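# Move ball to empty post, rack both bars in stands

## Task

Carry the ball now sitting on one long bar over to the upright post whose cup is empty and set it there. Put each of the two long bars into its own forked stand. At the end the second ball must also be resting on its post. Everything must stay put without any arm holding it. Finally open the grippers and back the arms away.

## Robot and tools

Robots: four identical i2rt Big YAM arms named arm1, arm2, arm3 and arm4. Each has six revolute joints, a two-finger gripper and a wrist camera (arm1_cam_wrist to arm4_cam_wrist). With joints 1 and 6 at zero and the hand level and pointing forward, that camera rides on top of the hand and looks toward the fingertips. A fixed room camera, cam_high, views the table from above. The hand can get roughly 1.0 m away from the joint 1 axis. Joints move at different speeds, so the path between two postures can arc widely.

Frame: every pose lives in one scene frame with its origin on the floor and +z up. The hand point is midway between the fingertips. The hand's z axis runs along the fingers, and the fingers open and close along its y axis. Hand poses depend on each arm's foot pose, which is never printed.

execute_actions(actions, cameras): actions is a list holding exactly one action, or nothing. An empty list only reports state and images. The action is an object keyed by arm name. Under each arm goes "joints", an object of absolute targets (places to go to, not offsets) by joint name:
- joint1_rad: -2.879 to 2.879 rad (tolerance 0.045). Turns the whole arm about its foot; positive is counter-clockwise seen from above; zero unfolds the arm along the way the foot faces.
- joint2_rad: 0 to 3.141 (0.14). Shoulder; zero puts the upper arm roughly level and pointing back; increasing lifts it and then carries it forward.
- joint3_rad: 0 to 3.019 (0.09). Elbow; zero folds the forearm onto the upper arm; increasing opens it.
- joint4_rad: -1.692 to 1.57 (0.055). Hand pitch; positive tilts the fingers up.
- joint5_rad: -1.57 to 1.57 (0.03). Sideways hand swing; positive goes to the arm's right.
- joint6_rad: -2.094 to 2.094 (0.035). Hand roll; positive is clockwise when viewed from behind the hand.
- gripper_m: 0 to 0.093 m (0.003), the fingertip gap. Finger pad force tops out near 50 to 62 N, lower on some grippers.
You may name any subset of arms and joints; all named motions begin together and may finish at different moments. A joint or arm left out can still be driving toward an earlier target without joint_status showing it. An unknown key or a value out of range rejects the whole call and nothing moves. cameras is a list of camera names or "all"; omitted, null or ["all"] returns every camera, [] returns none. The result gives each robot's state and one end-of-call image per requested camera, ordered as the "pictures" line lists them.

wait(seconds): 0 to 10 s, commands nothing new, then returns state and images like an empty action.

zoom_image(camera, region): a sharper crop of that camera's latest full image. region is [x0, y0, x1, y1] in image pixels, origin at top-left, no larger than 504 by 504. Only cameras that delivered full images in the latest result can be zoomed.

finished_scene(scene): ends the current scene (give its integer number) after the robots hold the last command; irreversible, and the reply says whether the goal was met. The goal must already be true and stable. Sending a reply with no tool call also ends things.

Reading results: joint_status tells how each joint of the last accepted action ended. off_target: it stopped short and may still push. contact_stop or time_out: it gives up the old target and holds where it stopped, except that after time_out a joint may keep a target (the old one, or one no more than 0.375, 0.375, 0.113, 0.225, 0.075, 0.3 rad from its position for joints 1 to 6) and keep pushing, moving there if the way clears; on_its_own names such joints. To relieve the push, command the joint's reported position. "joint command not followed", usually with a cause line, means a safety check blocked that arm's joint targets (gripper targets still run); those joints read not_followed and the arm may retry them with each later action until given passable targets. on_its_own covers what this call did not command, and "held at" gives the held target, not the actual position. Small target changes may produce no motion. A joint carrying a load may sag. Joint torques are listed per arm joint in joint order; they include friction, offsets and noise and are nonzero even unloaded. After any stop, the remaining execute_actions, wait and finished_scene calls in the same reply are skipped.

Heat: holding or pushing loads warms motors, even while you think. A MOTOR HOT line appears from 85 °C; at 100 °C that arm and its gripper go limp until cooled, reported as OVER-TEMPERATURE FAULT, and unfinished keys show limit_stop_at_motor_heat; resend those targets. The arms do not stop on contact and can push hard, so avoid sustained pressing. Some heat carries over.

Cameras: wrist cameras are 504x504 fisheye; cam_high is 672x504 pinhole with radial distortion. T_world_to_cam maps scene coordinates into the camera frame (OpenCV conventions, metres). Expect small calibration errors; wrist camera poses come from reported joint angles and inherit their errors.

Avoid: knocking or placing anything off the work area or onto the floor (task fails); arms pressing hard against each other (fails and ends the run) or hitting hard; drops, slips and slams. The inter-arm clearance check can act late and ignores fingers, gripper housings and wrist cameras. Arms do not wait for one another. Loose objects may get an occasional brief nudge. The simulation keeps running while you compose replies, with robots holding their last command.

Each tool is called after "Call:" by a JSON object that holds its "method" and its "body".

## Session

Call:
{"method": "execute_actions", "body": {"actions": []}}

Scene clock: 0.00 s.
Joint torques (N m, as the arm reports them, + toward a larger angle): no reading
Motor temperatures (°C, as the motors report them): arm1=[24 23 23 22 24 24] | arm2=[25 25 27 23 24 24] | arm3=[22 27 22 24 24 21] | arm4=[21 27 23 21 24 23]
arm1.joint_positions: joint1_rad=-0.403 joint2_rad=+0.479 joint3_rad=+1.343 joint4_rad=-1.159 joint5_rad=-0.264 joint6_rad=-0.310 gripper_m=+0.095
arm1.joint_status: not commanded
arm1.hand: x=+1.2497 y=+0.0270 z=+1.4179 quat_wxyz=(+0.105, -0.800, -0.051, +0.588) (m; scene frame)
arm2.joint_positions: joint1_rad=+0.092 joint2_rad=+0.498 joint3_rad=+1.361 joint4_rad=-1.321 joint5_rad=+0.151 joint6_rad=-0.190 gripper_m=+0.095
arm2.joint_status: not commanded
arm2.hand: x=+0.0011 y=+1.2641 z=+1.3371 quat_wxyz=(-0.319, -0.522, -0.665, +0.428) (m; scene frame)
arm3.joint_positions: joint1_rad=-0.424 joint2_rad=+0.465 joint3_rad=+1.353 joint4_rad=-1.400 joint5_rad=+0.184 joint6_rad=+0.236 gripper_m=+0.094
arm3.joint_status: not commanded
arm3.hand: x=-1.3170 y=-0.1015 z=+1.3784 quat_wxyz=(-0.493, -0.336, -0.791, +0.135) (m; scene frame)
arm4.joint_positions: joint1_rad=-0.194 joint2_rad=+0.483 joint3_rad=+1.378 joint4_rad=-1.454 joint5_rad=+0.134 joint6_rad=+0.317 gripper_m=+0.094
arm4.joint_status: not commanded
arm4.hand: x=+0.0462 y=-1.2905 z=+1.3465 quat_wxyz=(-0.356, +0.432, -0.759, -0.332) (m; scene frame)
pictures: arm1_cam_wrist, arm2_cam_wrist, arm3_cam_wrist, arm4_cam_wrist, cam_high
camera_calibration (this result's frames):
arm1_cam_wrist: T_world_to_cam=[[0.0429127, 0.972638, 0.228329, -0.404769], [0.807388, 0.100849, -0.581338, -0.184546], [-0.588458, 0.209297, -0.780968, 1.96065], [0, 0, 0, 1]] pos_world=[1.32013, 0.00194621, 1.51634]
arm2_cam_wrist: T_world_to_cam=[[-0.970755, -0.0652805, 0.231027, -0.225449], [-0.164951, 0.880565, -0.444292, -0.517042], [-0.174431, -0.469407, -0.865581, 1.87524], [0, 0, 0, 1]] pos_world=[0.0229577, 1.32082, 1.44554]
arm3_cam_wrist: T_world_to_cam=[[-0.666167, -0.736291, -0.118731, -0.787542], [-0.633129, 0.642451, -0.431745, -0.165062], [0.394169, -0.212442, -0.894147, 1.85295], [0, 0, 0, 1]] pos_world=[-1.35952, -0.0801713, 1.49204]
arm4_cam_wrist: T_world_to_cam=[[0.891015, -0.40738, -0.200336, -0.299157], [-0.453901, -0.807362, -0.377015, -0.508127], [-0.00815527, 0.426859, -0.904281, 1.89394], [0, 0, 0, 1]] pos_world=[0.0513592, -1.34056, 1.46115]
Images, in order (width x height): arm1_cam_wrist 504x504, arm2_cam_wrist 504x504, arm3_cam_wrist 504x504, arm4_cam_wrist 504x504, cam_high 672x504.

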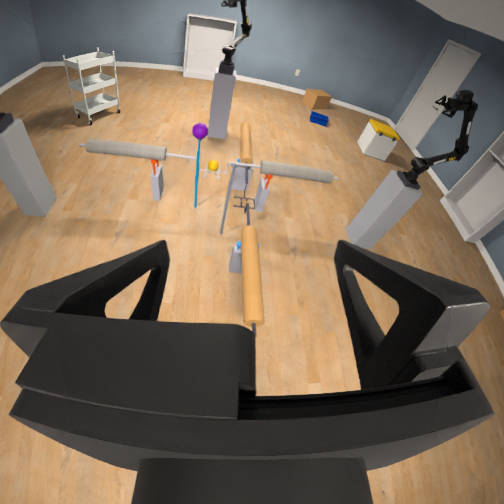

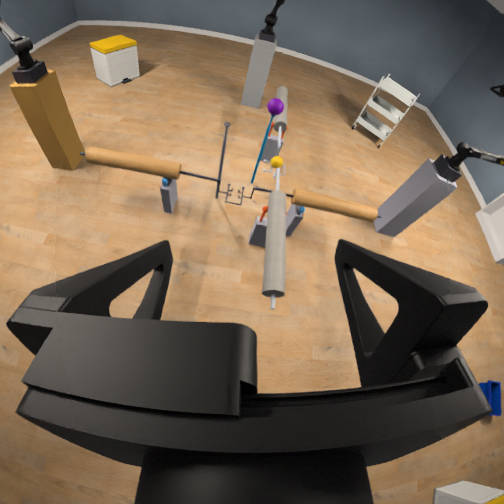

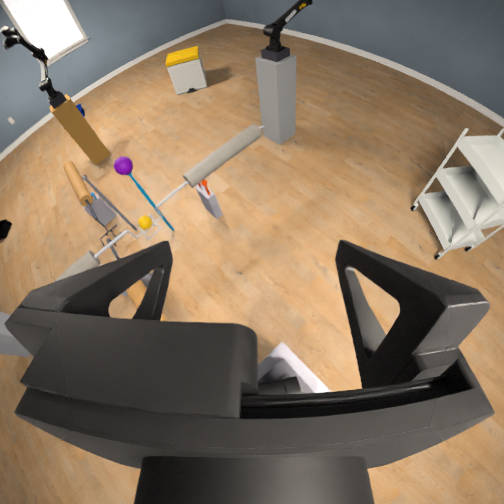

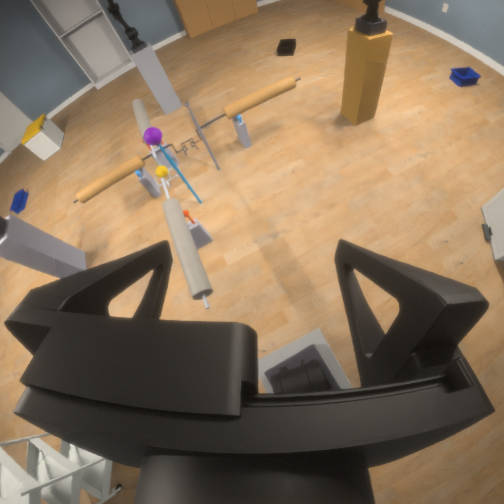

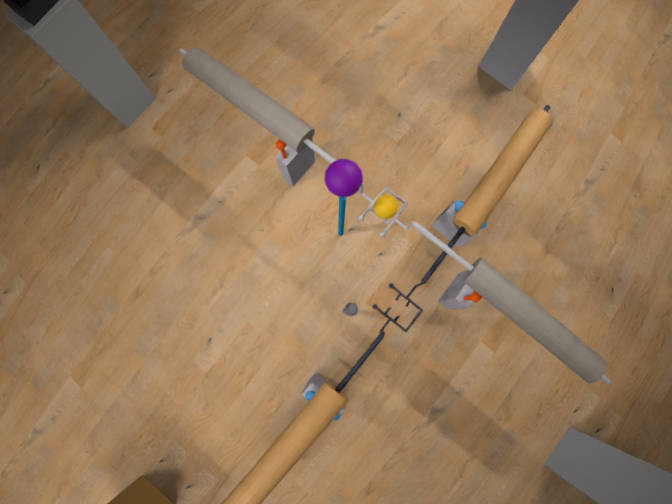

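Call:
{"method": "zoom_image", "body": {"camera": "cam_high", "region": [250, 110, 530, 360]}}

Call:
{"method": "zoom_image", "body": {"camera": "arm1_cam_wrist", "region": [70, 100, 350, 260]}}

Call:
{"method": "zoom_image", "body": {"camera": "arm2_cam_wrist", "region": [150, 70, 390, 320]}}

Region (250, 110, 530, 360) of cam_high's 672x504 image, scaled by 1.800, with more detail than that image has; it fills the top 450 rows of this view, and the rest is white.

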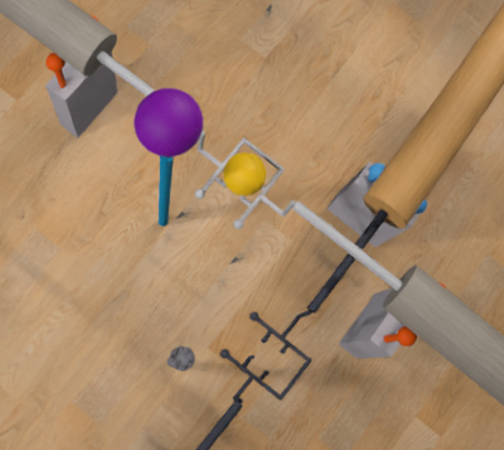

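Region (70, 100, 350, 260) of arm1_cam_wrist's 504x504 image, scaled by 1.800, with more detail than that image has; it fills the top 288 rows of this view, and the rest is white.

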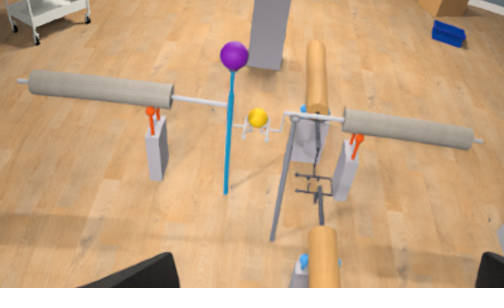

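Region (150, 70, 390, 320) of arm2_cam_wrist's 504x504 image, scaled by 2.016, with more detail than that image has; it fills the left 484 columns of this view, and the rest is white.

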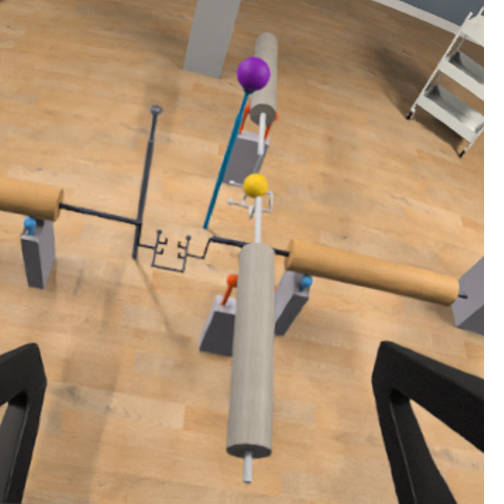

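Call:
{"method": "execute_actions", "body": {"actions": [{"arm2":{"joints":{"joint1_rad":-0.59,"joint2_rad":2.33,"joint3_rad":1.38,"joint4_rad":-0.586,"joint5_rad":0,"joint6_rad":-0.59}},"arm4":{"joints":{"joint1_rad":0.53,"joint2_rad":2.265,"joint3_rad":1.21,"joint4_rad":-0.48,"joint5_rad":0,"joint6_rad":0.52}},"arm1":{"joints":{"joint1_rad":-0.11,"joint2_rad":2.19,"joint3_rad":0.99,"joint4_rad":1.27,"joint5_rad":0,"joint6_rad":0}},"arm3":{"joints":{"joint1_rad":0.0,"joint2_rad":1.58,"joint3_rad":0.9,"joint4_rad":0.18,"joint5_rad":0,"joint6_rad":0}}}]}}

Scene clock: 6.33 s.
Joint torques (N m, as the arm reports them, + toward a larger angle): arm1=[  1.55 -18.37   5.19   3.75  -0.05   0.11] | arm2=[ -0.33 -17.93   7.1    1.18  -0.05  -0.2 ] | arm3=[ -1.26 -13.14   8.67   2.77  -0.13  -0.06] | arm4=[ -0.39 -18.16   5.29   1.02  -0.04   0.21]
Motor temperatures (°C, as the motors report them): arm1=[24 23 25 22 24 24] | arm2=[25 25 28 23 24 24] | arm3=[22 27 24 24 24 21] | arm4=[21 27 24 22 24 23]
arm1.joint_positions: joint1_rad=-0.119 joint2_rad=+2.201 joint3_rad=+0.988 joint4_rad=+1.244 joint5_rad=-0.002 joint6_rad=-0.009 gripper_m=+0.095
arm1.joint_status: all done
arm1.hand: x=+0.7737 y=+0.0686 z=+0.8757 quat_wxyz=(+0.042, -0.697, +0.028, +0.715) (m; scene frame)
arm2.joint_positions: joint1_rad=-0.596 joint2_rad=+2.327 joint3_rad=+1.369 joint4_rad=-0.598 joint5_rad=+0.000 joint6_rad=-0.575 gripper_m=+0.095
arm2.joint_status: all done
arm2.hand: x=-0.2878 y=+0.9749 z=+0.5870 quat_wxyz=(-0.004, -0.696, -0.718, +0.010) (m; scene frame)
arm3.joint_positions: joint1_rad=-0.005 joint2_rad=+1.576 joint3_rad=+0.899 joint4_rad=+0.165 joint5_rad=+0.001 joint6_rad=+0.011 gripper_m=+0.094
arm3.joint_status: all done
arm3.hand: x=-0.8471 y=-0.0244 z=+0.9912 quat_wxyz=(-0.507, -0.022, -0.862, +0.008) (m; scene frame)
arm4.joint_positions: joint1_rad=+0.537 joint2_rad=+2.272 joint3_rad=+1.204 joint4_rad=-0.498 joint5_rad=+0.002 joint6_rad=+0.508 gripper_m=+0.094
arm4.joint_status: all done
arm4.hand: x=-0.2778 y=-1.0306 z=+0.6065 quat_wxyz=(-0.002, +0.734, -0.679, -0.001) (m; scene frame)
pictures: arm1_cam_wrist, arm2_cam_wrist, arm3_cam_wrist, arm4_cam_wrist, cam_high
camera_calibration (this result's frames):
arm1_cam_wrist: T_world_to_cam=[[0.0999932, 0.994828, 0.0178664, -0.162384], [0.569356, -0.0424832, -0.820993, 0.28428], [-0.815987, 0.092266, -0.570659, 1.24823], [0, 0, 0, 1]] pos_world=[0.87292, 0.0584523, 0.948607]
arm2_cam_wrist: T_world_to_cam=[[-0.999555, -0.0149005, 0.0258501, -0.288419], [0.00301457, 0.811507, 0.584335, -1.13148], [-0.0296845, 0.584153, -0.811101, 0.0223615], [0, 0, 0, 1]] pos_world=[-0.284216, 0.900841, 0.686755]
arm3_cam_wrist: T_world_to_cam=[[-0.0488484, -0.998771, -0.00837962, -0.0565475], [-0.901399, 0.0476967, -0.430354, -0.327405], [0.430225, -0.0134687, -0.902621, 1.38166], [0, 0, 0, 1]] pos_world=[-0.892309, -0.0222527, 1.10574]
arm4_cam_wrist: T_world_to_cam=[[0.997268, 0.0738619, -0.000484739, 0.351379], [0.0610166, -0.8201, 0.568958, -1.16812], [0.0416268, -0.567433, -0.822366, 0.0506519], [0, 0, 0, 1]] pos_world=[-0.281253, -0.955185, 0.706435]
Images, in order (width x height): arm1_cam_wrist 504x504, arm2_cam_wrist 504x504, arm3_cam_wrist 504x504, arm4_cam_wrist 504x504, cam_high 672x504.

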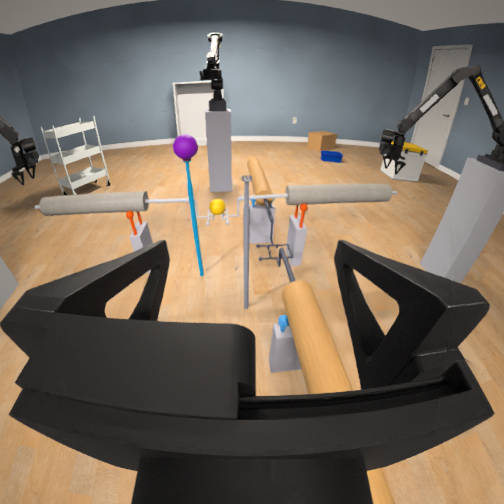

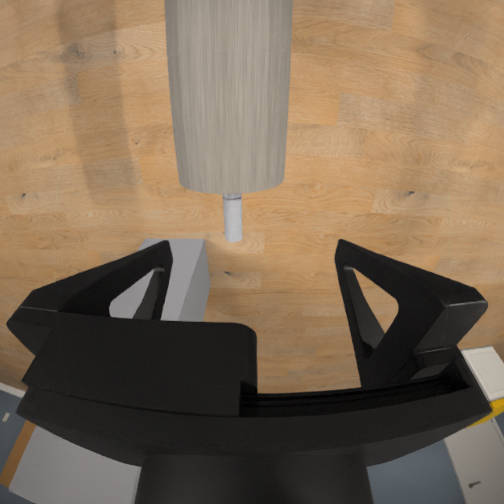

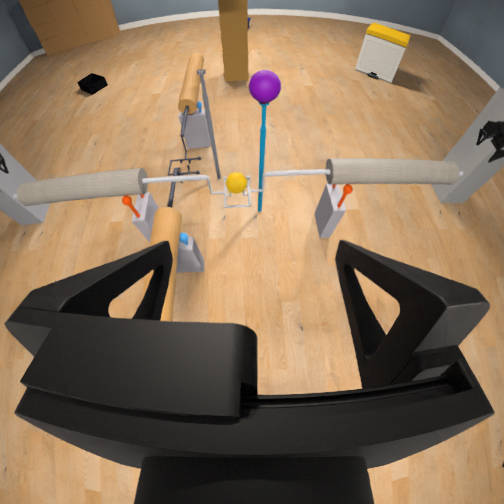

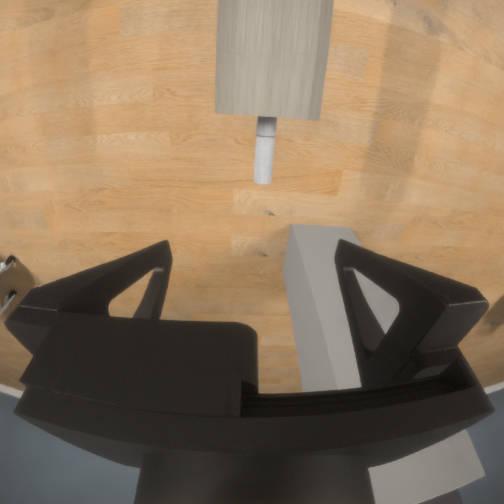

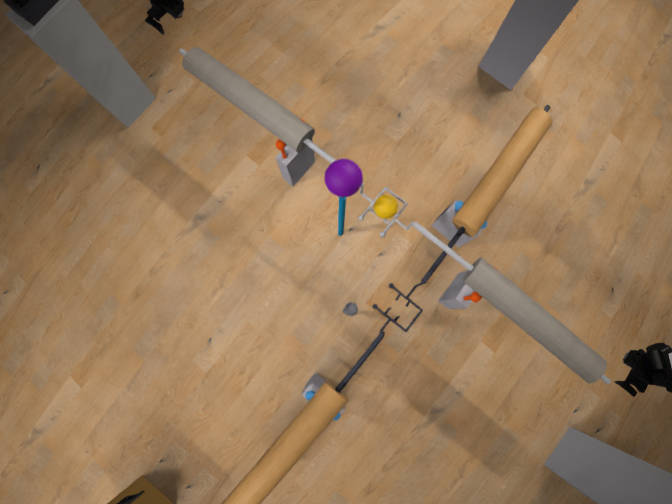

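Call:
{"method": "execute_actions", "body": {"actions": [{"arm2":{"joints":{"joint1_rad":-0.607,"joint2_rad":2.38,"joint3_rad":1.272,"joint4_rad":-0.45,"joint6_rad":-0.545}},"arm4":{"joints":{"joint1_rad":0.478,"joint2_rad":2.445,"joint3_rad":1.33,"joint4_rad":-0.432,"joint6_rad":0.54}}}], "cameras": ["arm2_cam_wrist","arm4_cam_wrist","arm1_cam_wrist"]}}

Scene clock: 10.10 s.
Joint torques (N m, as the arm reports them, + toward a larger angle): arm1=[  1.35 -18.23   5.19   3.74  -0.06   0.12] | arm2=[ -1.95 -16.58   5.17   1.24  -0.05   0.07] | arm3=[ -1.16 -12.94   8.69   2.72  -0.12  -0.06] | arm4=[ -0.22 -18.88   5.21   0.64  -0.02   0.18]
Motor temperatures (°C, as the motors report them): arm1=[24 24 25 22 24 24] | arm2=[25 26 28 23 24 24] | arm3=[22 28 25 24 24 21] | arm4=[21 28 24 22 24 23]
arm1.joint_positions: joint1_rad=-0.119 joint2_rad=+2.201 joint3_rad=+0.988 joint4_rad=+1.244 joint5_rad=-0.002 joint6_rad=-0.009 gripper_m=+0.095
arm1.joint_status: not commanded
arm1.hand: x=+0.7737 y=+0.0686 z=+0.8757 quat_wxyz=(+0.042, -0.697, +0.028, +0.715) (m; scene frame)
arm2.joint_positions: joint1_rad=-0.596 joint2_rad=+2.371 joint3_rad=+1.268 joint4_rad=-0.465 joint5_rad=+0.000 joint6_rad=-0.560 gripper_m=+0.095
arm2.joint_status: all done
arm2.hand: x=-0.2669 y=+1.0090 z=+0.5445 quat_wxyz=(-0.003, -0.702, -0.712, +0.004) (m; scene frame)
arm3.joint_positions: joint1_rad=-0.005 joint2_rad=+1.576 joint3_rad=+0.899 joint4_rad=+0.165 joint5_rad=+0.001 joint6_rad=+0.011 gripper_m=+0.094
arm3.joint_status: not commanded
arm3.hand: x=-0.8471 y=-0.0244 z=+0.9912 quat_wxyz=(-0.507, -0.022, -0.862, +0.008) (m; scene frame)
arm4.joint_positions: joint1_rad=+0.475 joint2_rad=+2.454 joint3_rad=+1.318 joint4_rad=-0.442 joint5_rad=+0.002 joint6_rad=+0.528 gripper_m=+0.094
arm4.joint_status: all done
arm4.hand: x=-0.2580 y=-1.0026 z=+0.5371 quat_wxyz=(+0.000, +0.706, -0.708, +0.004) (m; scene frame)
pictures: arm1_cam_wrist, arm2_cam_wrist, arm4_cam_wrist
camera_calibration (this result's frames):
arm1_cam_wrist: T_world_to_cam=[[0.0999932, 0.994828, 0.0178664, -0.162384], [0.569356, -0.0424832, -0.820993, 0.28428], [-0.815987, 0.092266, -0.570659, 1.24823], [0, 0, 0, 1]] pos_world=[0.87292, 0.0584523, 0.948607]
arm2_cam_wrist: T_world_to_cam=[[-0.999804, 0.0000922431, 0.0198071, -0.277831], [0.0118019, 0.805873, 0.591971, -1.13053], [-0.0159074, 0.592089, -0.805716, -0.0386566], [0, 0, 0, 1]] pos_world=[-0.265049, 0.933974, 0.643596]
arm4_cam_wrist: T_world_to_cam=[[0.999955, -0.00768717, 0.00549704, 0.245292], [-0.00945026, -0.816525, 0.577232, -1.12593], [0.0000511878, -0.577258, -0.816562, -0.0150389], [0, 0, 0, 1]] pos_world=[-0.25592, -0.926149, 0.636297]
Images, in order (width x height): arm1_cam_wrist 504x504, arm2_cam_wrist 504x504, arm4_cam_wrist 504x504.

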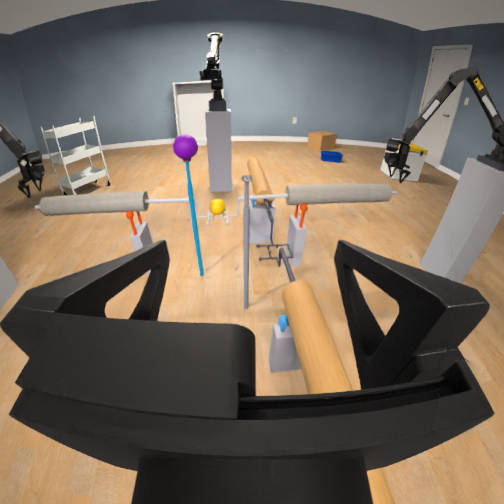

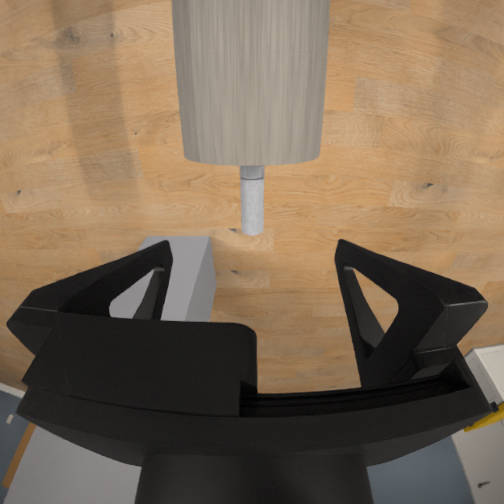

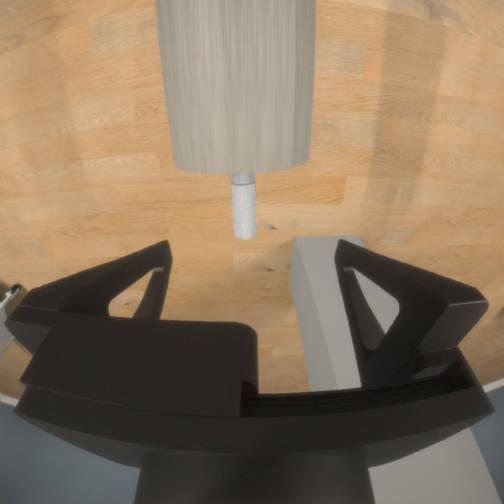

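Call:
{"method": "execute_actions", "body": {"actions": [{"arm2":{"joints":{"joint2_rad":2.50,"joint4_rad":-0.39}},"arm4":{"joints":{"joint1_rad":0.50,"joint2_rad":2.56,"joint4_rad":-0.375,"joint6_rad":0.55}}}], "cameras": ["arm2_cam_wrist","arm4_cam_wrist"]}}

Scene clock: 11.90 s.
Joint torques (N m, as the arm reports them, + toward a larger angle): arm1=[  1.35 -18.29   5.16   3.73  -0.06   0.11] | arm2=[ -2.12 -17.29   4.06   0.94  -0.06   0.07] | arm3=[ -1.36 -12.99   8.68   2.81  -0.13  -0.05] | arm4=[ -0.12 -18.47   4.12   0.62  -0.05   0.24]
Motor temperatures (°C, as the motors report them): arm1=[24 25 25 22 24 24] | arm2=[25 27 28 23 24 24] | arm3=[22 28 25 24 24 21] | arm4=[21 29 24 22 24 23]
arm1.joint_positions: joint1_rad=-0.119 joint2_rad=+2.201 joint3_rad=+0.988 joint4_rad=+1.244 joint5_rad=-0.002 joint6_rad=-0.009 gripper_m=+0.095
arm1.joint_status: not commanded
arm1.hand: x=+0.7737 y=+0.0686 z=+0.8757 quat_wxyz=(+0.042, -0.697, +0.028, +0.715) (m; scene frame)
arm2.joint_positions: joint1_rad=-0.596 joint2_rad=+2.501 joint3_rad=+1.266 joint4_rad=-0.401 joint5_rad=+0.000 joint6_rad=-0.560 gripper_m=+0.095
arm2.joint_status: all done
arm2.hand: x=-0.2471 y=+1.0411 z=+0.4819 quat_wxyz=(+0.005, -0.702, -0.712, -0.029) (m; scene frame)
arm3.joint_positions: joint1_rad=-0.005 joint2_rad=+1.576 joint3_rad=+0.899 joint4_rad=+0.165 joint5_rad=+0.001 joint6_rad=+0.011 gripper_m=+0.094
arm3.joint_status: not commanded
arm3.hand: x=-0.8471 y=-0.0244 z=+0.9912 quat_wxyz=(-0.507, -0.022, -0.862, +0.008) (m; scene frame)
arm4.joint_positions: joint1_rad=+0.494 joint2_rad=+2.570 joint3_rad=+1.320 joint4_rad=-0.389 joint5_rad=+0.002 joint6_rad=+0.538 gripper_m=+0.094
arm4.joint_status: all done
arm4.hand: x=-0.2477 y=-1.0386 z=+0.4814 quat_wxyz=(+0.007, +0.709, -0.704, +0.034) (m; scene frame)
pictures: arm2_cam_wrist, arm4_cam_wrist
camera_calibration (this result's frames):
arm2_cam_wrist: T_world_to_cam=[[-0.999875, 0.0000732959, -0.015802, -0.239648], [-0.0100309, 0.769742, 0.638276, -1.10963], [0.0122103, 0.638355, -0.769645, -0.166475], [0, 0, 0, 1]] pos_world=[-0.248716, 0.960413, 0.576334]
arm4_cam_wrist: T_world_to_cam=[[0.999304, 0.00255965, 0.0372155, 0.230248], [-0.0210388, -0.785161, 0.618934, -1.11342], [0.0308044, -0.619286, -0.784561, -0.132777], [0, 0, 0, 1]] pos_world=[-0.249423, -0.95703, 0.576393]
Images, in order (width x height): arm2_cam_wrist 504x504, arm4_cam_wrist 504x504.

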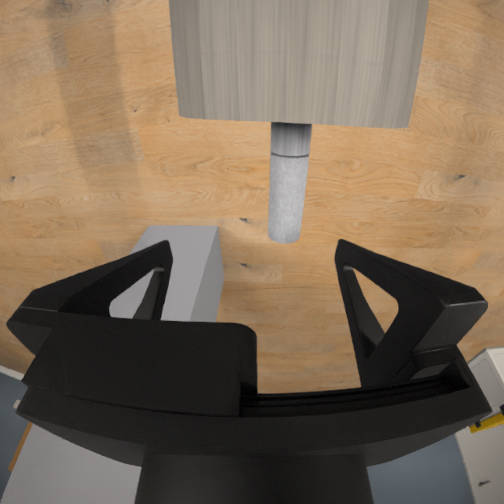

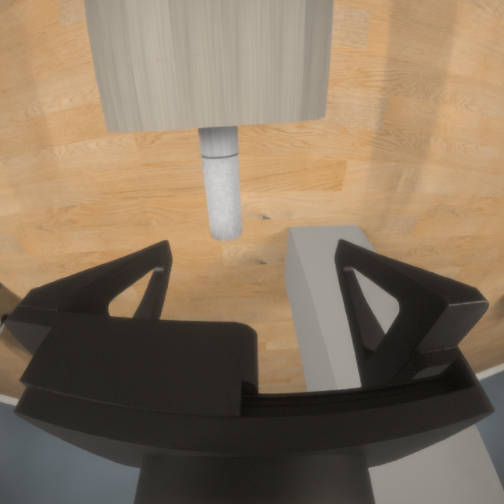

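Call:
{"method": "execute_actions", "body": {"actions": [{"arm2":{"joints":{"joint2_rad":2.628,"joint3_rad":1.403,"joint4_rad":-0.325}},"arm4":{"joints":{"joint2_rad":2.692,"joint3_rad":1.468,"joint4_rad":-0.318}}}], "cameras": ["arm2_cam_wrist","arm4_cam_wrist","arm1_cam_wrist"]}}

Scene clock: 13.07 s.
Joint torques (N m, as the arm reports them, + toward a larger angle): arm1=[  1.47 -18.32   5.17   3.75  -0.05   0.12] | arm2=[ -1.96 -16.45   4.46   1.04  -0.05   0.07] | arm3=[ -1.43 -12.97   8.62   2.77  -0.14  -0.04] | arm4=[  0.04 -18.38   4.66   0.58  -0.02   0.25]
Motor temperatures (°C, as the motors report them): arm1=[24 25 25 22 24 24] | arm2=[25 27 28 23 24 24] | arm3=[22 28 25 24 24 21] | arm4=[21 29 24 22 24 23]
arm1.joint_positions: joint1_rad=-0.119 joint2_rad=+2.201 joint3_rad=+0.988 joint4_rad=+1.244 joint5_rad=-0.002 joint6_rad=-0.009 gripper_m=+0.095
arm1.joint_status: not commanded
arm1.hand: x=+0.7737 y=+0.0686 z=+0.8757 quat_wxyz=(+0.042, -0.697, +0.028, +0.715) (m; scene frame)
arm2.joint_positions: joint1_rad=-0.596 joint2_rad=+2.610 joint3_rad=+1.396 joint4_rad=-0.333 joint5_rad=+0.000 joint6_rad=-0.560 gripper_m=+0.095
arm2.joint_status: all done
arm2.hand: x=-0.2712 y=+1.0011 z=+0.4462 quat_wxyz=(-0.006, -0.702, -0.712, +0.015) (m; scene frame)
arm3.joint_positions: joint1_rad=-0.005 joint2_rad=+1.576 joint3_rad=+0.899 joint4_rad=+0.165 joint5_rad=+0.001 joint6_rad=+0.011 gripper_m=+0.094
arm3.joint_status: not commanded
arm3.hand: x=-0.8471 y=-0.0244 z=+0.9912 quat_wxyz=(-0.507, -0.022, -0.862, +0.008) (m; scene frame)
arm4.joint_positions: joint1_rad=+0.494 joint2_rad=+2.688 joint3_rad=+1.453 joint4_rad=-0.330 joint5_rad=+0.002 joint6_rad=+0.538 gripper_m=+0.094
arm4.joint_status: all done
arm4.hand: x=-0.2676 y=-1.0056 z=+0.4400 quat_wxyz=(-0.002, +0.709, -0.705, -0.002) (m; scene frame)
pictures: arm1_cam_wrist, arm2_cam_wrist, arm4_cam_wrist
camera_calibration (this result's frames):
arm1_cam_wrist: T_world_to_cam=[[0.0999932, 0.994828, 0.0178664, -0.162384], [0.569356, -0.0424832, -0.820993, 0.28428], [-0.815987, 0.092266, -0.570659, 1.24823], [0, 0, 0, 1]] pos_world=[0.87292, 0.0584523, 0.948607]
arm2_cam_wrist: T_world_to_cam=[[-0.999529, 0.00101272, 0.0306681, -0.285889], [0.0185387, 0.816355, 0.577253, -1.06798], [-0.0244515, 0.57755, -0.815989, -0.0964964], [0, 0, 0, 1]] pos_world=[-0.268314, 0.927868, 0.54652]
arm4_cam_wrist: T_world_to_cam=[[0.999999, 0.00106865, -0.000965543, 0.267084], [0.00142805, -0.822772, 0.56837, -1.07189], [-0.00018703, -0.568371, -0.822772, -0.0845363], [0, 0, 0, 1]] pos_world=[-0.265569, -0.930252, 0.539933]
Images, in order (width x height): arm1_cam_wrist 504x504, arm2_cam_wrist 504x504, arm4_cam_wrist 504x504.

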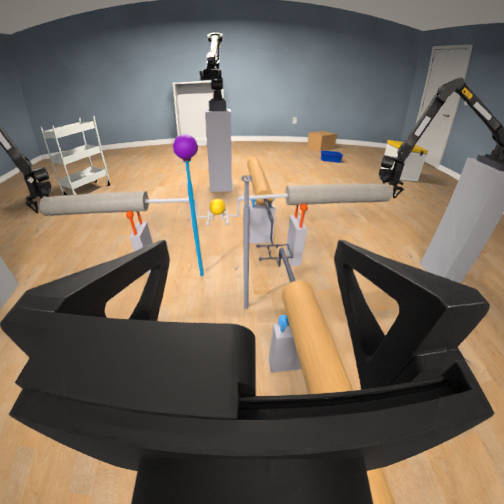

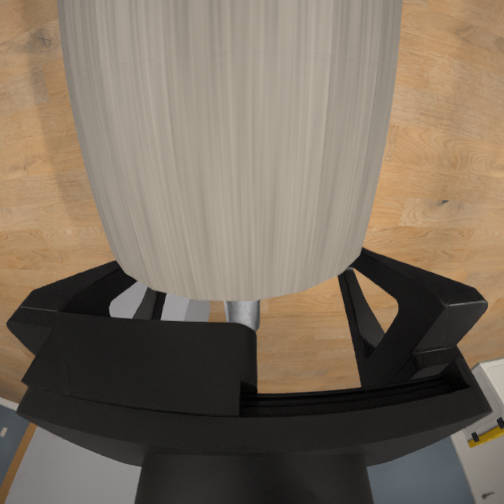

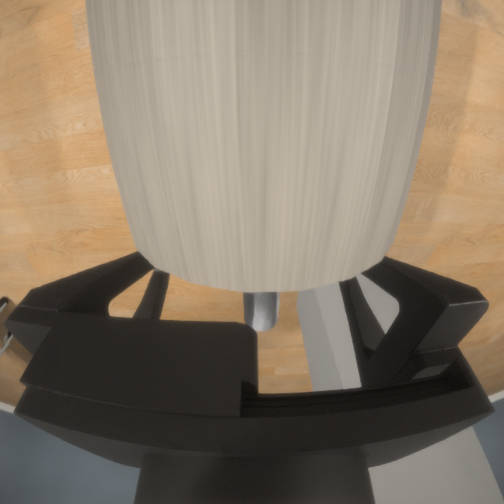

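Call:
{"method": "execute_actions", "body": {"actions": [{"arm2":{"joints":{"joint2_rad":2.655}},"arm4":{"joints":{"joint2_rad":2.705}}}], "cameras": ["arm2_cam_wrist","arm4_cam_wrist","arm1_cam_wrist"]}}

Scene clock: 13.93 s.
Joint torques (N m, as the arm reports them, + toward a larger angle): arm1=[  1.49 -18.27   5.2    3.76  -0.06   0.12] | arm2=[ -2.05 -16.88   4.19   1.    -0.05   0.06] | arm3=[ -1.22 -13.07   8.67   2.76  -0.13  -0.06] | arm4=[ -0.13 -17.82   4.66   0.62  -0.09   0.23]
Motor temperatures (°C, as the motors report them): arm1=[24 25 25 22 24 24] | arm2=[25 27 28 23 24 24] | arm3=[22 28 25 24 24 21] | arm4=[21 29 24 22 24 23]
arm1.joint_positions: joint1_rad=-0.119 joint2_rad=+2.201 joint3_rad=+0.988 joint4_rad=+1.244 joint5_rad=-0.002 joint6_rad=-0.009 gripper_m=+0.095
arm1.joint_status: not commanded
arm1.hand: x=+0.7737 y=+0.0686 z=+0.8757 quat_wxyz=(+0.042, -0.697, +0.028, +0.715) (m; scene frame)
arm2.joint_positions: joint1_rad=-0.596 joint2_rad=+2.633 joint3_rad=+1.396 joint4_rad=-0.333 joint5_rad=+0.000 joint6_rad=-0.560 gripper_m=+0.095
arm2.joint_status: all done
arm2.hand: x=-0.2657 y=+1.0102 z=+0.4350 quat_wxyz=(-0.003, -0.702, -0.712, +0.004) (m; scene frame)
arm3.joint_positions: joint1_rad=-0.005 joint2_rad=+1.576 joint3_rad=+0.899 joint4_rad=+0.165 joint5_rad=+0.001 joint6_rad=+0.011 gripper_m=+0.094
arm3.joint_status: not commanded
arm3.hand: x=-0.8471 y=-0.0244 z=+0.9912 quat_wxyz=(-0.507, -0.022, -0.862, +0.008) (m; scene frame)
arm4.joint_positions: joint1_rad=+0.494 joint2_rad=+2.689 joint3_rad=+1.453 joint4_rad=-0.330 joint5_rad=+0.002 joint6_rad=+0.538 gripper_m=+0.094
arm4.joint_status: all done
arm4.hand: x=-0.2671 y=-1.0065 z=+0.4390 quat_wxyz=(-0.002, +0.709, -0.705, -0.001) (m; scene frame)
pictures: arm1_cam_wrist, arm2_cam_wrist, arm4_cam_wrist
camera_calibration (this result's frames):
arm1_cam_wrist: T_world_to_cam=[[0.0999932, 0.994828, 0.0178664, -0.162384], [0.569356, -0.0424832, -0.820993, 0.28428], [-0.815987, 0.092266, -0.570659, 1.24823], [0, 0, 0, 1]] pos_world=[0.87292, 0.0584523, 0.948607]
arm2_cam_wrist: T_world_to_cam=[[-0.999819, 0.000442032, 0.0190123, -0.274435], [0.0116329, 0.805096, 0.593031, -1.06633], [-0.0150446, 0.593145, -0.804955, -0.128799], [0, 0, 0, 1]] pos_world=[-0.263919, 0.935014, 0.533905]
arm4_cam_wrist: T_world_to_cam=[[0.999999, 0.00106688, 0.0000198786, 0.266153], [0.000865486, -0.821843, 0.569713, -1.07183], [0.000624155, -0.569713, -0.821843, -0.0873229], [0, 0, 0, 1]] pos_world=[-0.265171, -0.930909, 0.538865]
Images, in order (width x height): arm1_cam_wrist 504x504, arm2_cam_wrist 504x504, arm4_cam_wrist 504x504.

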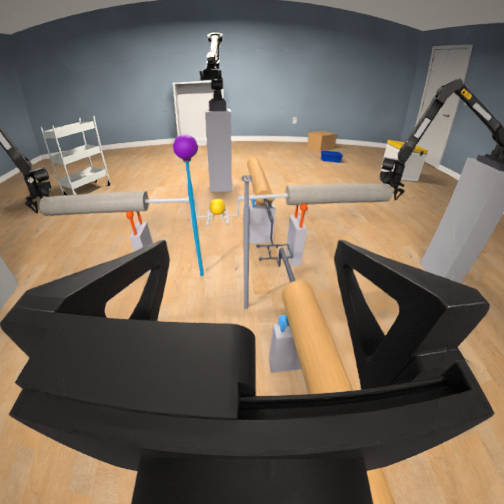

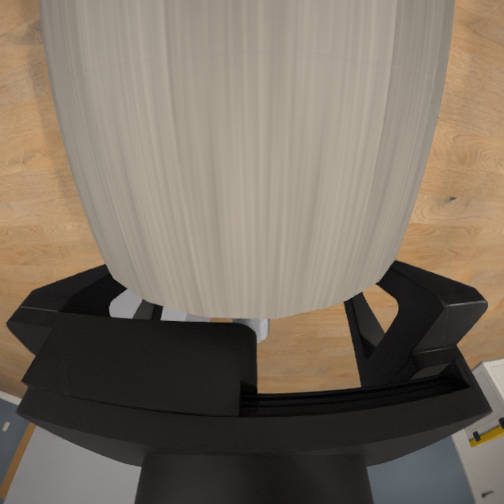

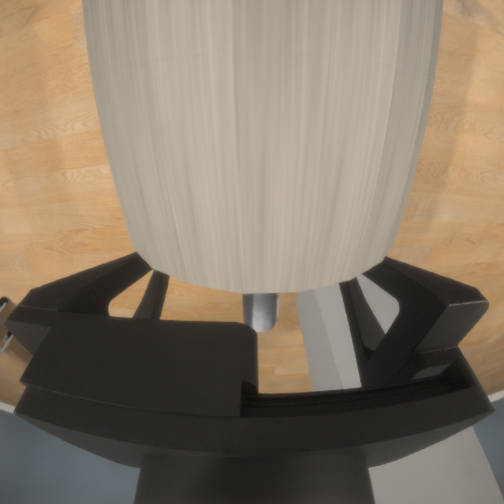

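Call:
{"method": "execute_actions", "body": {"actions": [{"arm2":{"joints":{"gripper_m":0.0}},"arm4":{"joints":{"gripper_m":0.0,"joint2_rad":2.72}}}], "cameras": ["arm2_cam_wrist","arm4_cam_wrist","cam_high"]}}

Scene clock: 15.07 s.
Joint torques (N m, as the arm reports them, + toward a larger angle): arm1=[  1.51 -18.37   5.15   3.74  -0.06   0.12] | arm2=[ -1.98 -16.72   4.23   1.01   0.18   0.06] | arm3=[ -1.23 -13.07   8.65   2.76  -0.14  -0.05] | arm4=[ -0.1  -16.96   4.32   0.66  -0.03   0.3 ]
Motor temperatures (°C, as the motors report them): arm1=[24 25 25 22 24 24] | arm2=[25 27 28 23 24 24] | arm3=[22 28 26 24 24 21] | arm4=[21 30 24 22 24 23]
arm1.joint_positions: joint1_rad=-0.119 joint2_rad=+2.201 joint3_rad=+0.988 joint4_rad=+1.244 joint5_rad=-0.002 joint6_rad=-0.009 gripper_m=+0.095
arm1.joint_status: not commanded
arm1.hand: x=+0.7737 y=+0.0686 z=+0.8757 quat_wxyz=(+0.042, -0.697, +0.028, +0.715) (m; scene frame)
arm2.joint_positions: joint1_rad=-0.596 joint2_rad=+2.633 joint3_rad=+1.396 joint4_rad=-0.333 joint5_rad=-0.005 joint6_rad=-0.559 gripper_m=+0.018
arm2.joint_status: gripper_m off_target (ended at +0.018, target +0.000)
arm2.hand: x=-0.2649 y=+1.0097 z=+0.4350 quat_wxyz=(-0.005, -0.702, -0.712, +0.003) (m; scene frame)
arm3.joint_positions: joint1_rad=-0.005 joint2_rad=+1.576 joint3_rad=+0.899 joint4_rad=+0.165 joint5_rad=+0.001 joint6_rad=+0.011 gripper_m=+0.094
arm3.joint_status: not commanded
arm3.hand: x=-0.8471 y=-0.0244 z=+0.9912 quat_wxyz=(-0.507, -0.022, -0.862, +0.008) (m; scene frame)
arm4.joint_positions: joint1_rad=+0.494 joint2_rad=+2.707 joint3_rad=+1.453 joint4_rad=-0.330 joint5_rad=+0.002 joint6_rad=+0.533 gripper_m=+0.018
arm4.joint_status: gripper_m off_target (ended at +0.018, target +0.000); the others done
arm4.hand: x=-0.2626 y=-1.0140 z=+0.4304 quat_wxyz=(+0.001, +0.711, -0.703, +0.007) (m; scene frame)
pictures: arm2_cam_wrist, arm4_cam_wrist, cam_high
camera_calibration (this result's frames):
arm2_cam_wrist: T_world_to_cam=[[-0.999891, 0.000823848, 0.0147674, -0.272265], [0.00939313, 0.806615, 0.591003, -1.06723], [-0.0114247, 0.591077, -0.806534, -0.124788], [0, 0, 0, 1]] pos_world=[-0.263636, 0.934826, 0.53411]
arm4_cam_wrist: T_world_to_cam=[[0.999945, 0.00607822, 0.00850447, 0.263069], [-0.0000056877, -0.813254, 0.581908, -1.06991], [0.0104533, -0.581877, -0.81321, -0.112194], [0, 0, 0, 1]] pos_world=[-0.261888, -0.936993, 0.529117]
Images, in order (width x height): arm2_cam_wrist 504x504, arm4_cam_wrist 504x504, cam_high 672x504.

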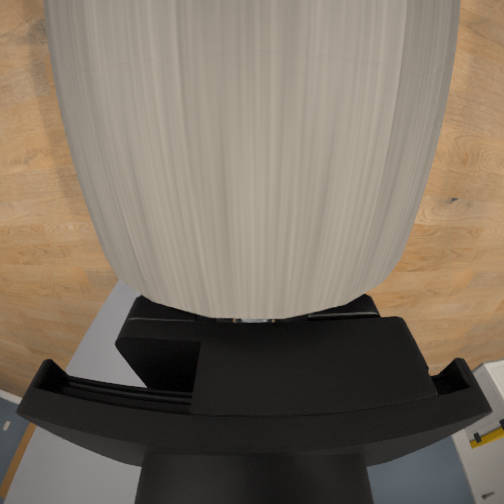

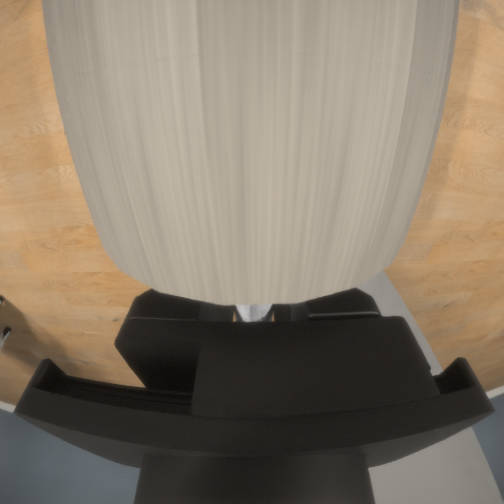

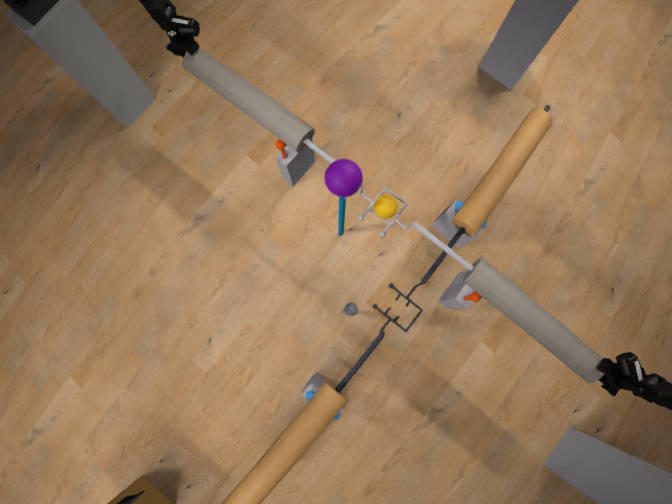

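Call:
{"method": "execute_actions", "body": {"actions": [{"arm2":{"joints":{"joint2_rad":2.497,"joint3_rad":1.342,"joint4_rad":-0.388}},"arm4":{"joints":{"joint2_rad":2.57,"joint3_rad":1.38,"joint4_rad":-0.355}}}], "cameras": ["arm1_cam_wrist","cam_high"]}}

Scene clock: 16.63 s.
Joint torques (N m, as the arm reports them, + toward a larger angle): arm1=[  1.58 -18.2    5.19   3.76  -0.05   0.12] | arm2=[ -2.34 -19.34   4.77   0.42  -0.14   0.08] | arm3=[ -1.23 -13.06   8.67   2.79  -0.13  -0.05] | arm4=[ -1.   -20.64   3.88  -0.02   0.12   0.3 ]
Motor temperatures (°C, as the motors report them): arm1=[24 25 25 22 24 24] | arm2=[25 27 28 23 24 24] | arm3=[22 28 26 24 24 21] | arm4=[21 30 24 21 24 23]
arm1.joint_positions: joint1_rad=-0.119 joint2_rad=+2.201 joint3_rad=+0.988 joint4_rad=+1.244 joint5_rad=-0.002 joint6_rad=-0.009 gripper_m=+0.095
arm1.joint_status: not commanded
arm1.hand: x=+0.7737 y=+0.0686 z=+0.8757 quat_wxyz=(+0.042, -0.697, +0.028, +0.715) (m; scene frame)
arm2.joint_positions: joint1_rad=-0.598 joint2_rad=+2.517 joint3_rad=+1.335 joint4_rad=-0.382 joint5_rad=+0.002 joint6_rad=-0.559 gripper_m=+0.018
arm2.joint_status: all done
arm2.hand: x=-0.2686 y=+1.0077 z=+0.4836 quat_wxyz=(-0.003, -0.703, -0.711, +0.007) (m; scene frame)
arm3.joint_positions: joint1_rad=-0.005 joint2_rad=+1.576 joint3_rad=+0.899 joint4_rad=+0.165 joint5_rad=+0.001 joint6_rad=+0.011 gripper_m=+0.094
arm3.joint_status: not commanded
arm3.hand: x=-0.8471 y=-0.0244 z=+0.9912 quat_wxyz=(-0.507, -0.022, -0.862, +0.008) (m; scene frame)
arm4.joint_positions: joint1_rad=+0.498 joint2_rad=+2.601 joint3_rad=+1.375 joint4_rad=-0.347 joint5_rad=-0.003 joint6_rad=+0.532 gripper_m=+0.018
arm4.joint_status: all done
arm4.hand: x=-0.2653 y=-1.0148 z=+0.4726 quat_wxyz=(+0.001, +0.713, -0.701, +0.001) (m; scene frame)
pictures: arm1_cam_wrist, cam_high
camera_calibration (this result's frames):
arm1_cam_wrist: T_world_to_cam=[[0.0999932, 0.994828, 0.0178664, -0.162384], [0.569356, -0.0424832, -0.820993, 0.28428], [-0.815987, 0.092266, -0.570659, 1.24823], [0, 0, 0, 1]] pos_world=[0.87292, 0.0584523, 0.948607]
Images, in order (width x height): arm1_cam_wrist 504x504, cam_high 672x504.

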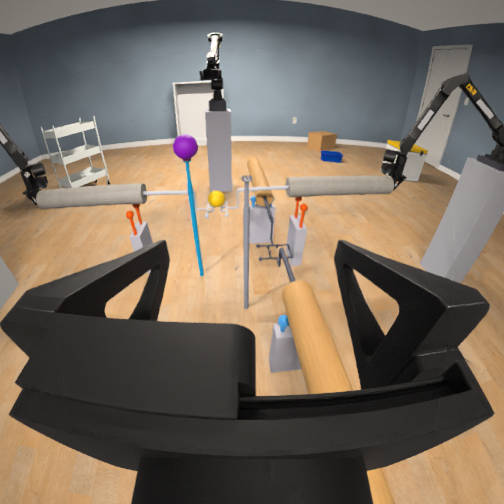

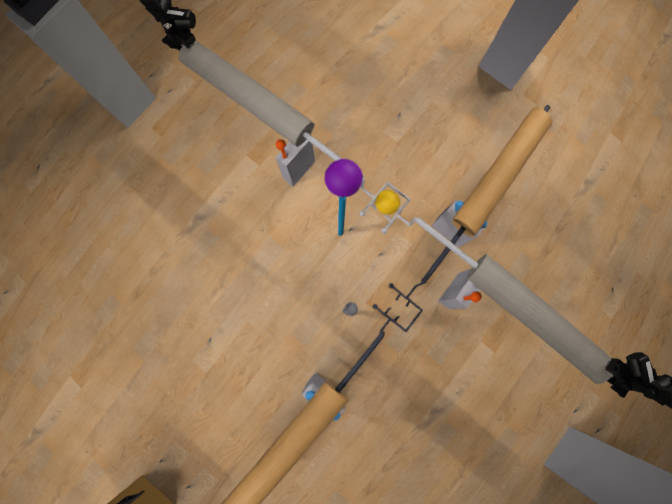

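Call:
{"method": "execute_actions", "body": {"actions": [{"arm2":{"joints":{"joint2_rad":2.333,"joint3_rad":1.262,"joint4_rad":-0.477}},"arm4":{"joints":{"joint2_rad":2.395,"joint3_rad":1.287,"joint4_rad":-0.433}}}], "cameras": ["arm1_cam_wrist"]}}

Scene clock: 18.07 s.
Joint torques (N m, as the arm reports them, + toward a larger angle): arm1=[  1.43 -18.26   5.18   3.78  -0.05   0.12] | arm2=[ -3.1  -17.32   5.75   0.45  -0.17   0.08] | arm3=[ -1.1  -12.99   8.68   2.79  -0.12  -0.05] | arm4=[  0.03 -19.5    4.79   0.17   0.26   0.29]
Motor temperatures (°C, as the motors report them): arm1=[24 25 25 22 24 24] | arm2=[25 28 28 23 24 24] | arm3=[22 28 26 24 24 21] | arm4=[21 30 24 21 24 23]
arm1.joint_positions: joint1_rad=-0.119 joint2_rad=+2.201 joint3_rad=+0.988 joint4_rad=+1.244 joint5_rad=-0.002 joint6_rad=-0.009 gripper_m=+0.095
arm1.joint_status: not commanded
arm1.hand: x=+0.7737 y=+0.0686 z=+0.8757 quat_wxyz=(+0.042, -0.697, +0.028, +0.715) (m; scene frame)
arm2.joint_positions: joint1_rad=-0.599 joint2_rad=+2.341 joint3_rad=+1.254 joint4_rad=-0.473 joint5_rad=+0.003 joint6_rad=-0.559 gripper_m=+0.018
arm2.joint_status: all done
arm2.hand: x=-0.2692 y=+1.0094 z=+0.5569 quat_wxyz=(-0.003, -0.703, -0.711, +0.009) (m; scene frame)
arm3.joint_positions: joint1_rad=-0.005 joint2_rad=+1.576 joint3_rad=+0.899 joint4_rad=+0.165 joint5_rad=+0.001 joint6_rad=+0.011 gripper_m=+0.094
arm3.joint_status: not commanded
arm3.hand: x=-0.8471 y=-0.0244 z=+0.9912 quat_wxyz=(-0.507, -0.022, -0.862, +0.008) (m; scene frame)
arm4.joint_positions: joint1_rad=+0.499 joint2_rad=+2.417 joint3_rad=+1.280 joint4_rad=-0.428 joint5_rad=-0.005 joint6_rad=+0.533 gripper_m=+0.018
arm4.joint_status: all done
arm4.hand: x=-0.2673 y=-1.0135 z=+0.5489 quat_wxyz=(+0.002, +0.713, -0.701, -0.002) (m; scene frame)
pictures: arm1_cam_wrist
camera_calibration (this result's frames):
arm1_cam_wrist: T_world_to_cam=[[0.0999932, 0.994828, 0.0178664, -0.162384], [0.569356, -0.0424832, -0.820993, 0.28428], [-0.815987, 0.092266, -0.570659, 1.24823], [0, 0, 0, 1]] pos_world=[0.87292, 0.0584523, 0.948607]
Images, in order (width x height): arm1_cam_wrist 504x504.

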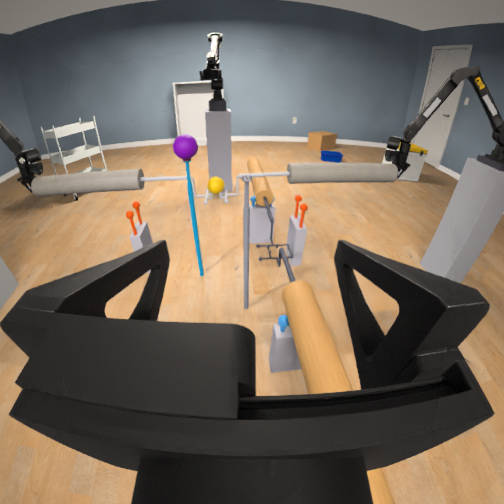

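Call:
{"method": "execute_actions", "body": {"actions": [{"arm2":{"joints":{"joint1_rad":-0.64,"joint2_rad":2.165,"joint3_rad":1.16,"joint4_rad":-0.542,"joint6_rad":-0.60}},"arm4":{"joints":{"joint1_rad":0.465,"joint2_rad":2.31,"joint3_rad":1.348,"joint4_rad":-0.58,"joint6_rad":0.495}}}], "cameras": ["arm1_cam_wrist"]}}

Scene clock: 19.80 s.
Joint torques (N m, as the arm reports them, + toward a larger angle): arm1=[  1.35 -18.41   5.17   3.75  -0.06   0.12] | arm2=[ -1.67 -16.71   6.14   0.21  -0.15  -0.04] | arm3=[ -1.39 -12.94   8.65   2.74  -0.12  -0.05] | arm4=[ -0.01 -19.67   7.57  -0.2    0.02   0.1 ]
Motor temperatures (°C, as the motors report them): arm1=[24 26 25 22 24 24] | arm2=[25 28 28 23 24 24] | arm3=[22 28 26 24 24 21] | arm4=[21 31 24 21 24 23]
arm1.joint_positions: joint1_rad=-0.119 joint2_rad=+2.201 joint3_rad=+0.988 joint4_rad=+1.244 joint5_rad=-0.002 joint6_rad=-0.009 gripper_m=+0.095
arm1.joint_status: not commanded
arm1.hand: x=+0.7737 y=+0.0686 z=+0.8757 quat_wxyz=(+0.042, -0.697, +0.028, +0.715) (m; scene frame)
arm2.joint_positions: joint1_rad=-0.633 joint2_rad=+2.178 joint3_rad=+1.151 joint4_rad=-0.534 joint5_rad=+0.002 joint6_rad=-0.600 gripper_m=+0.018
arm2.joint_status: all done
arm2.hand: x=-0.2719 y=+1.0368 z=+0.6155 quat_wxyz=(-0.003, -0.701, -0.713, +0.008) (m; scene frame)
arm3.joint_positions: joint1_rad=-0.005 joint2_rad=+1.576 joint3_rad=+0.899 joint4_rad=+0.165 joint5_rad=+0.001 joint6_rad=+0.011 gripper_m=+0.094
arm3.joint_status: not commanded
arm3.hand: x=-0.8471 y=-0.0244 z=+0.9912 quat_wxyz=(-0.507, -0.022, -0.862, +0.008) (m; scene frame)
arm4.joint_positions: joint1_rad=+0.463 joint2_rad=+2.333 joint3_rad=+1.317 joint4_rad=-0.562 joint5_rad=+0.000 joint6_rad=+0.493 gripper_m=+0.018
arm4.joint_status: all done
arm4.hand: x=-0.2601 y=-0.9866 z=+0.5979 quat_wxyz=(+0.001, +0.714, -0.700, +0.004) (m; scene frame)
pictures: arm1_cam_wrist
camera_calibration (this result's frames):
arm1_cam_wrist: T_world_to_cam=[[0.0999932, 0.994828, 0.0178664, -0.162384], [0.569356, -0.0424832, -0.820993, 0.28428], [-0.815987, 0.092266, -0.570659, 1.24823], [0, 0, 0, 1]] pos_world=[0.87292, 0.0584523, 0.948607]
Images, in order (width x height): arm1_cam_wrist 504x504.

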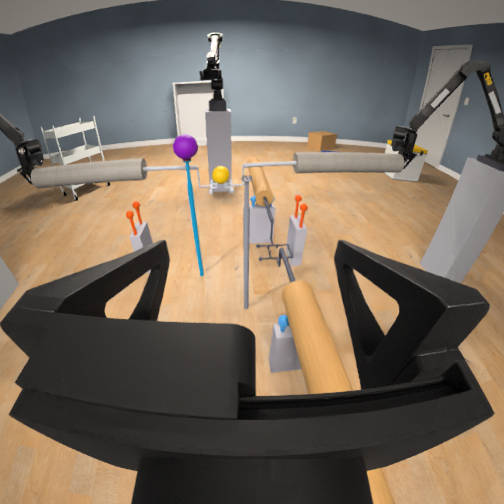

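Call:
{"method": "execute_actions", "body": {"actions": [{"arm2":{"joints":{"joint1_rad":-0.695,"joint2_rad":1.905,"joint3_rad":1.013,"joint4_rad":-0.662,"joint6_rad":-0.65}},"arm4":{"joints":{"joint1_rad":0.43,"joint2_rad":2.19,"joint3_rad":1.47,"joint4_rad":-0.82,"joint6_rad":0.462}}}], "cameras": ["arm1_cam_wrist","cam_high"]}}

Scene clock: 22.10 s.
Joint torques (N m, as the arm reports them, + toward a larger angle): arm1=[  1.43 -18.31   5.17   3.73  -0.05   0.12] | arm2=[ -1.98 -13.91   6.84   0.43  -0.1   -0.06] | arm3=[ -1.14 -13.01   8.68   2.73  -0.12  -0.05] | arm4=[  0.27 -20.23   9.68  -0.39  -0.01   0.17]
Motor temperatures (°C, as the motors report them): arm1=[24 26 25 22 24 24] | arm2=[25 28 28 23 24 24] | arm3=[22 29 27 24 24 21] | arm4=[21 32 25 21 24 23]
arm1.joint_positions: joint1_rad=-0.119 joint2_rad=+2.201 joint3_rad=+0.988 joint4_rad=+1.244 joint5_rad=-0.002 joint6_rad=-0.009 gripper_m=+0.095
arm1.joint_status: not commanded
arm1.hand: x=+0.7737 y=+0.0686 z=+0.8757 quat_wxyz=(+0.042, -0.697, +0.028, +0.715) (m; scene frame)
arm2.joint_positions: joint1_rad=-0.685 joint2_rad=+1.914 joint3_rad=+1.010 joint4_rad=-0.654 joint5_rad=+0.001 joint6_rad=-0.650 gripper_m=+0.018
arm2.joint_status: all done
arm2.hand: x=-0.2684 y=+1.0851 z=+0.7035 quat_wxyz=(-0.003, -0.701, -0.713, +0.009) (m; scene frame)
arm3.joint_positions: joint1_rad=-0.005 joint2_rad=+1.576 joint3_rad=+0.899 joint4_rad=+0.165 joint5_rad=+0.001 joint6_rad=+0.011 gripper_m=+0.094
arm3.joint_status: not commanded
arm3.hand: x=-0.8471 y=-0.0244 z=+0.9912 quat_wxyz=(-0.507, -0.022, -0.862, +0.008) (m; scene frame)
arm4.joint_positions: joint1_rad=+0.425 joint2_rad=+2.203 joint3_rad=+1.432 joint4_rad=-0.800 joint5_rad=+0.000 joint6_rad=+0.457 gripper_m=+0.018
arm4.joint_status: all done
arm4.hand: x=-0.2620 y=-0.9391 z=+0.6946 quat_wxyz=(+0.000, +0.713, -0.701, +0.001) (m; scene frame)
pictures: arm1_cam_wrist, cam_high
camera_calibration (this result's frames):
arm1_cam_wrist: T_world_to_cam=[[0.0999932, 0.994828, 0.0178664, -0.162384], [0.569356, -0.0424832, -0.820993, 0.28428], [-0.815987, 0.092266, -0.570659, 1.24823], [0, 0, 0, 1]] pos_world=[0.87292, 0.0584523, 0.948607]
Images, in order (width x height): arm1_cam_wrist 504x504, cam_high 672x504.

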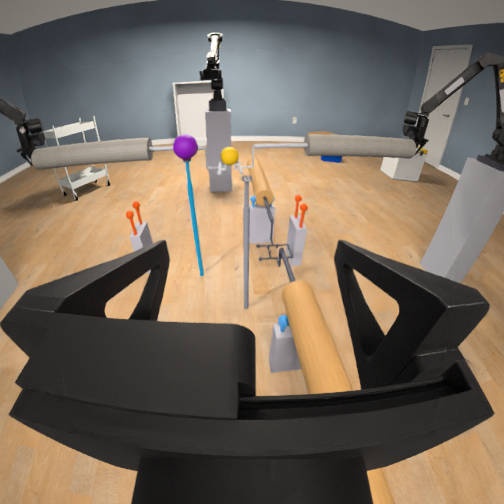

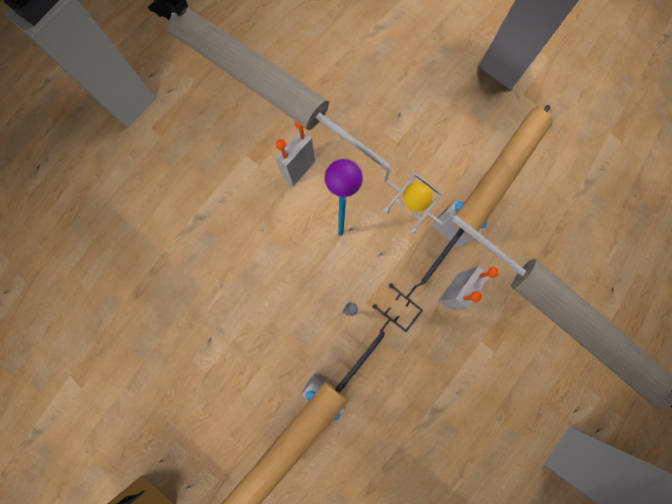

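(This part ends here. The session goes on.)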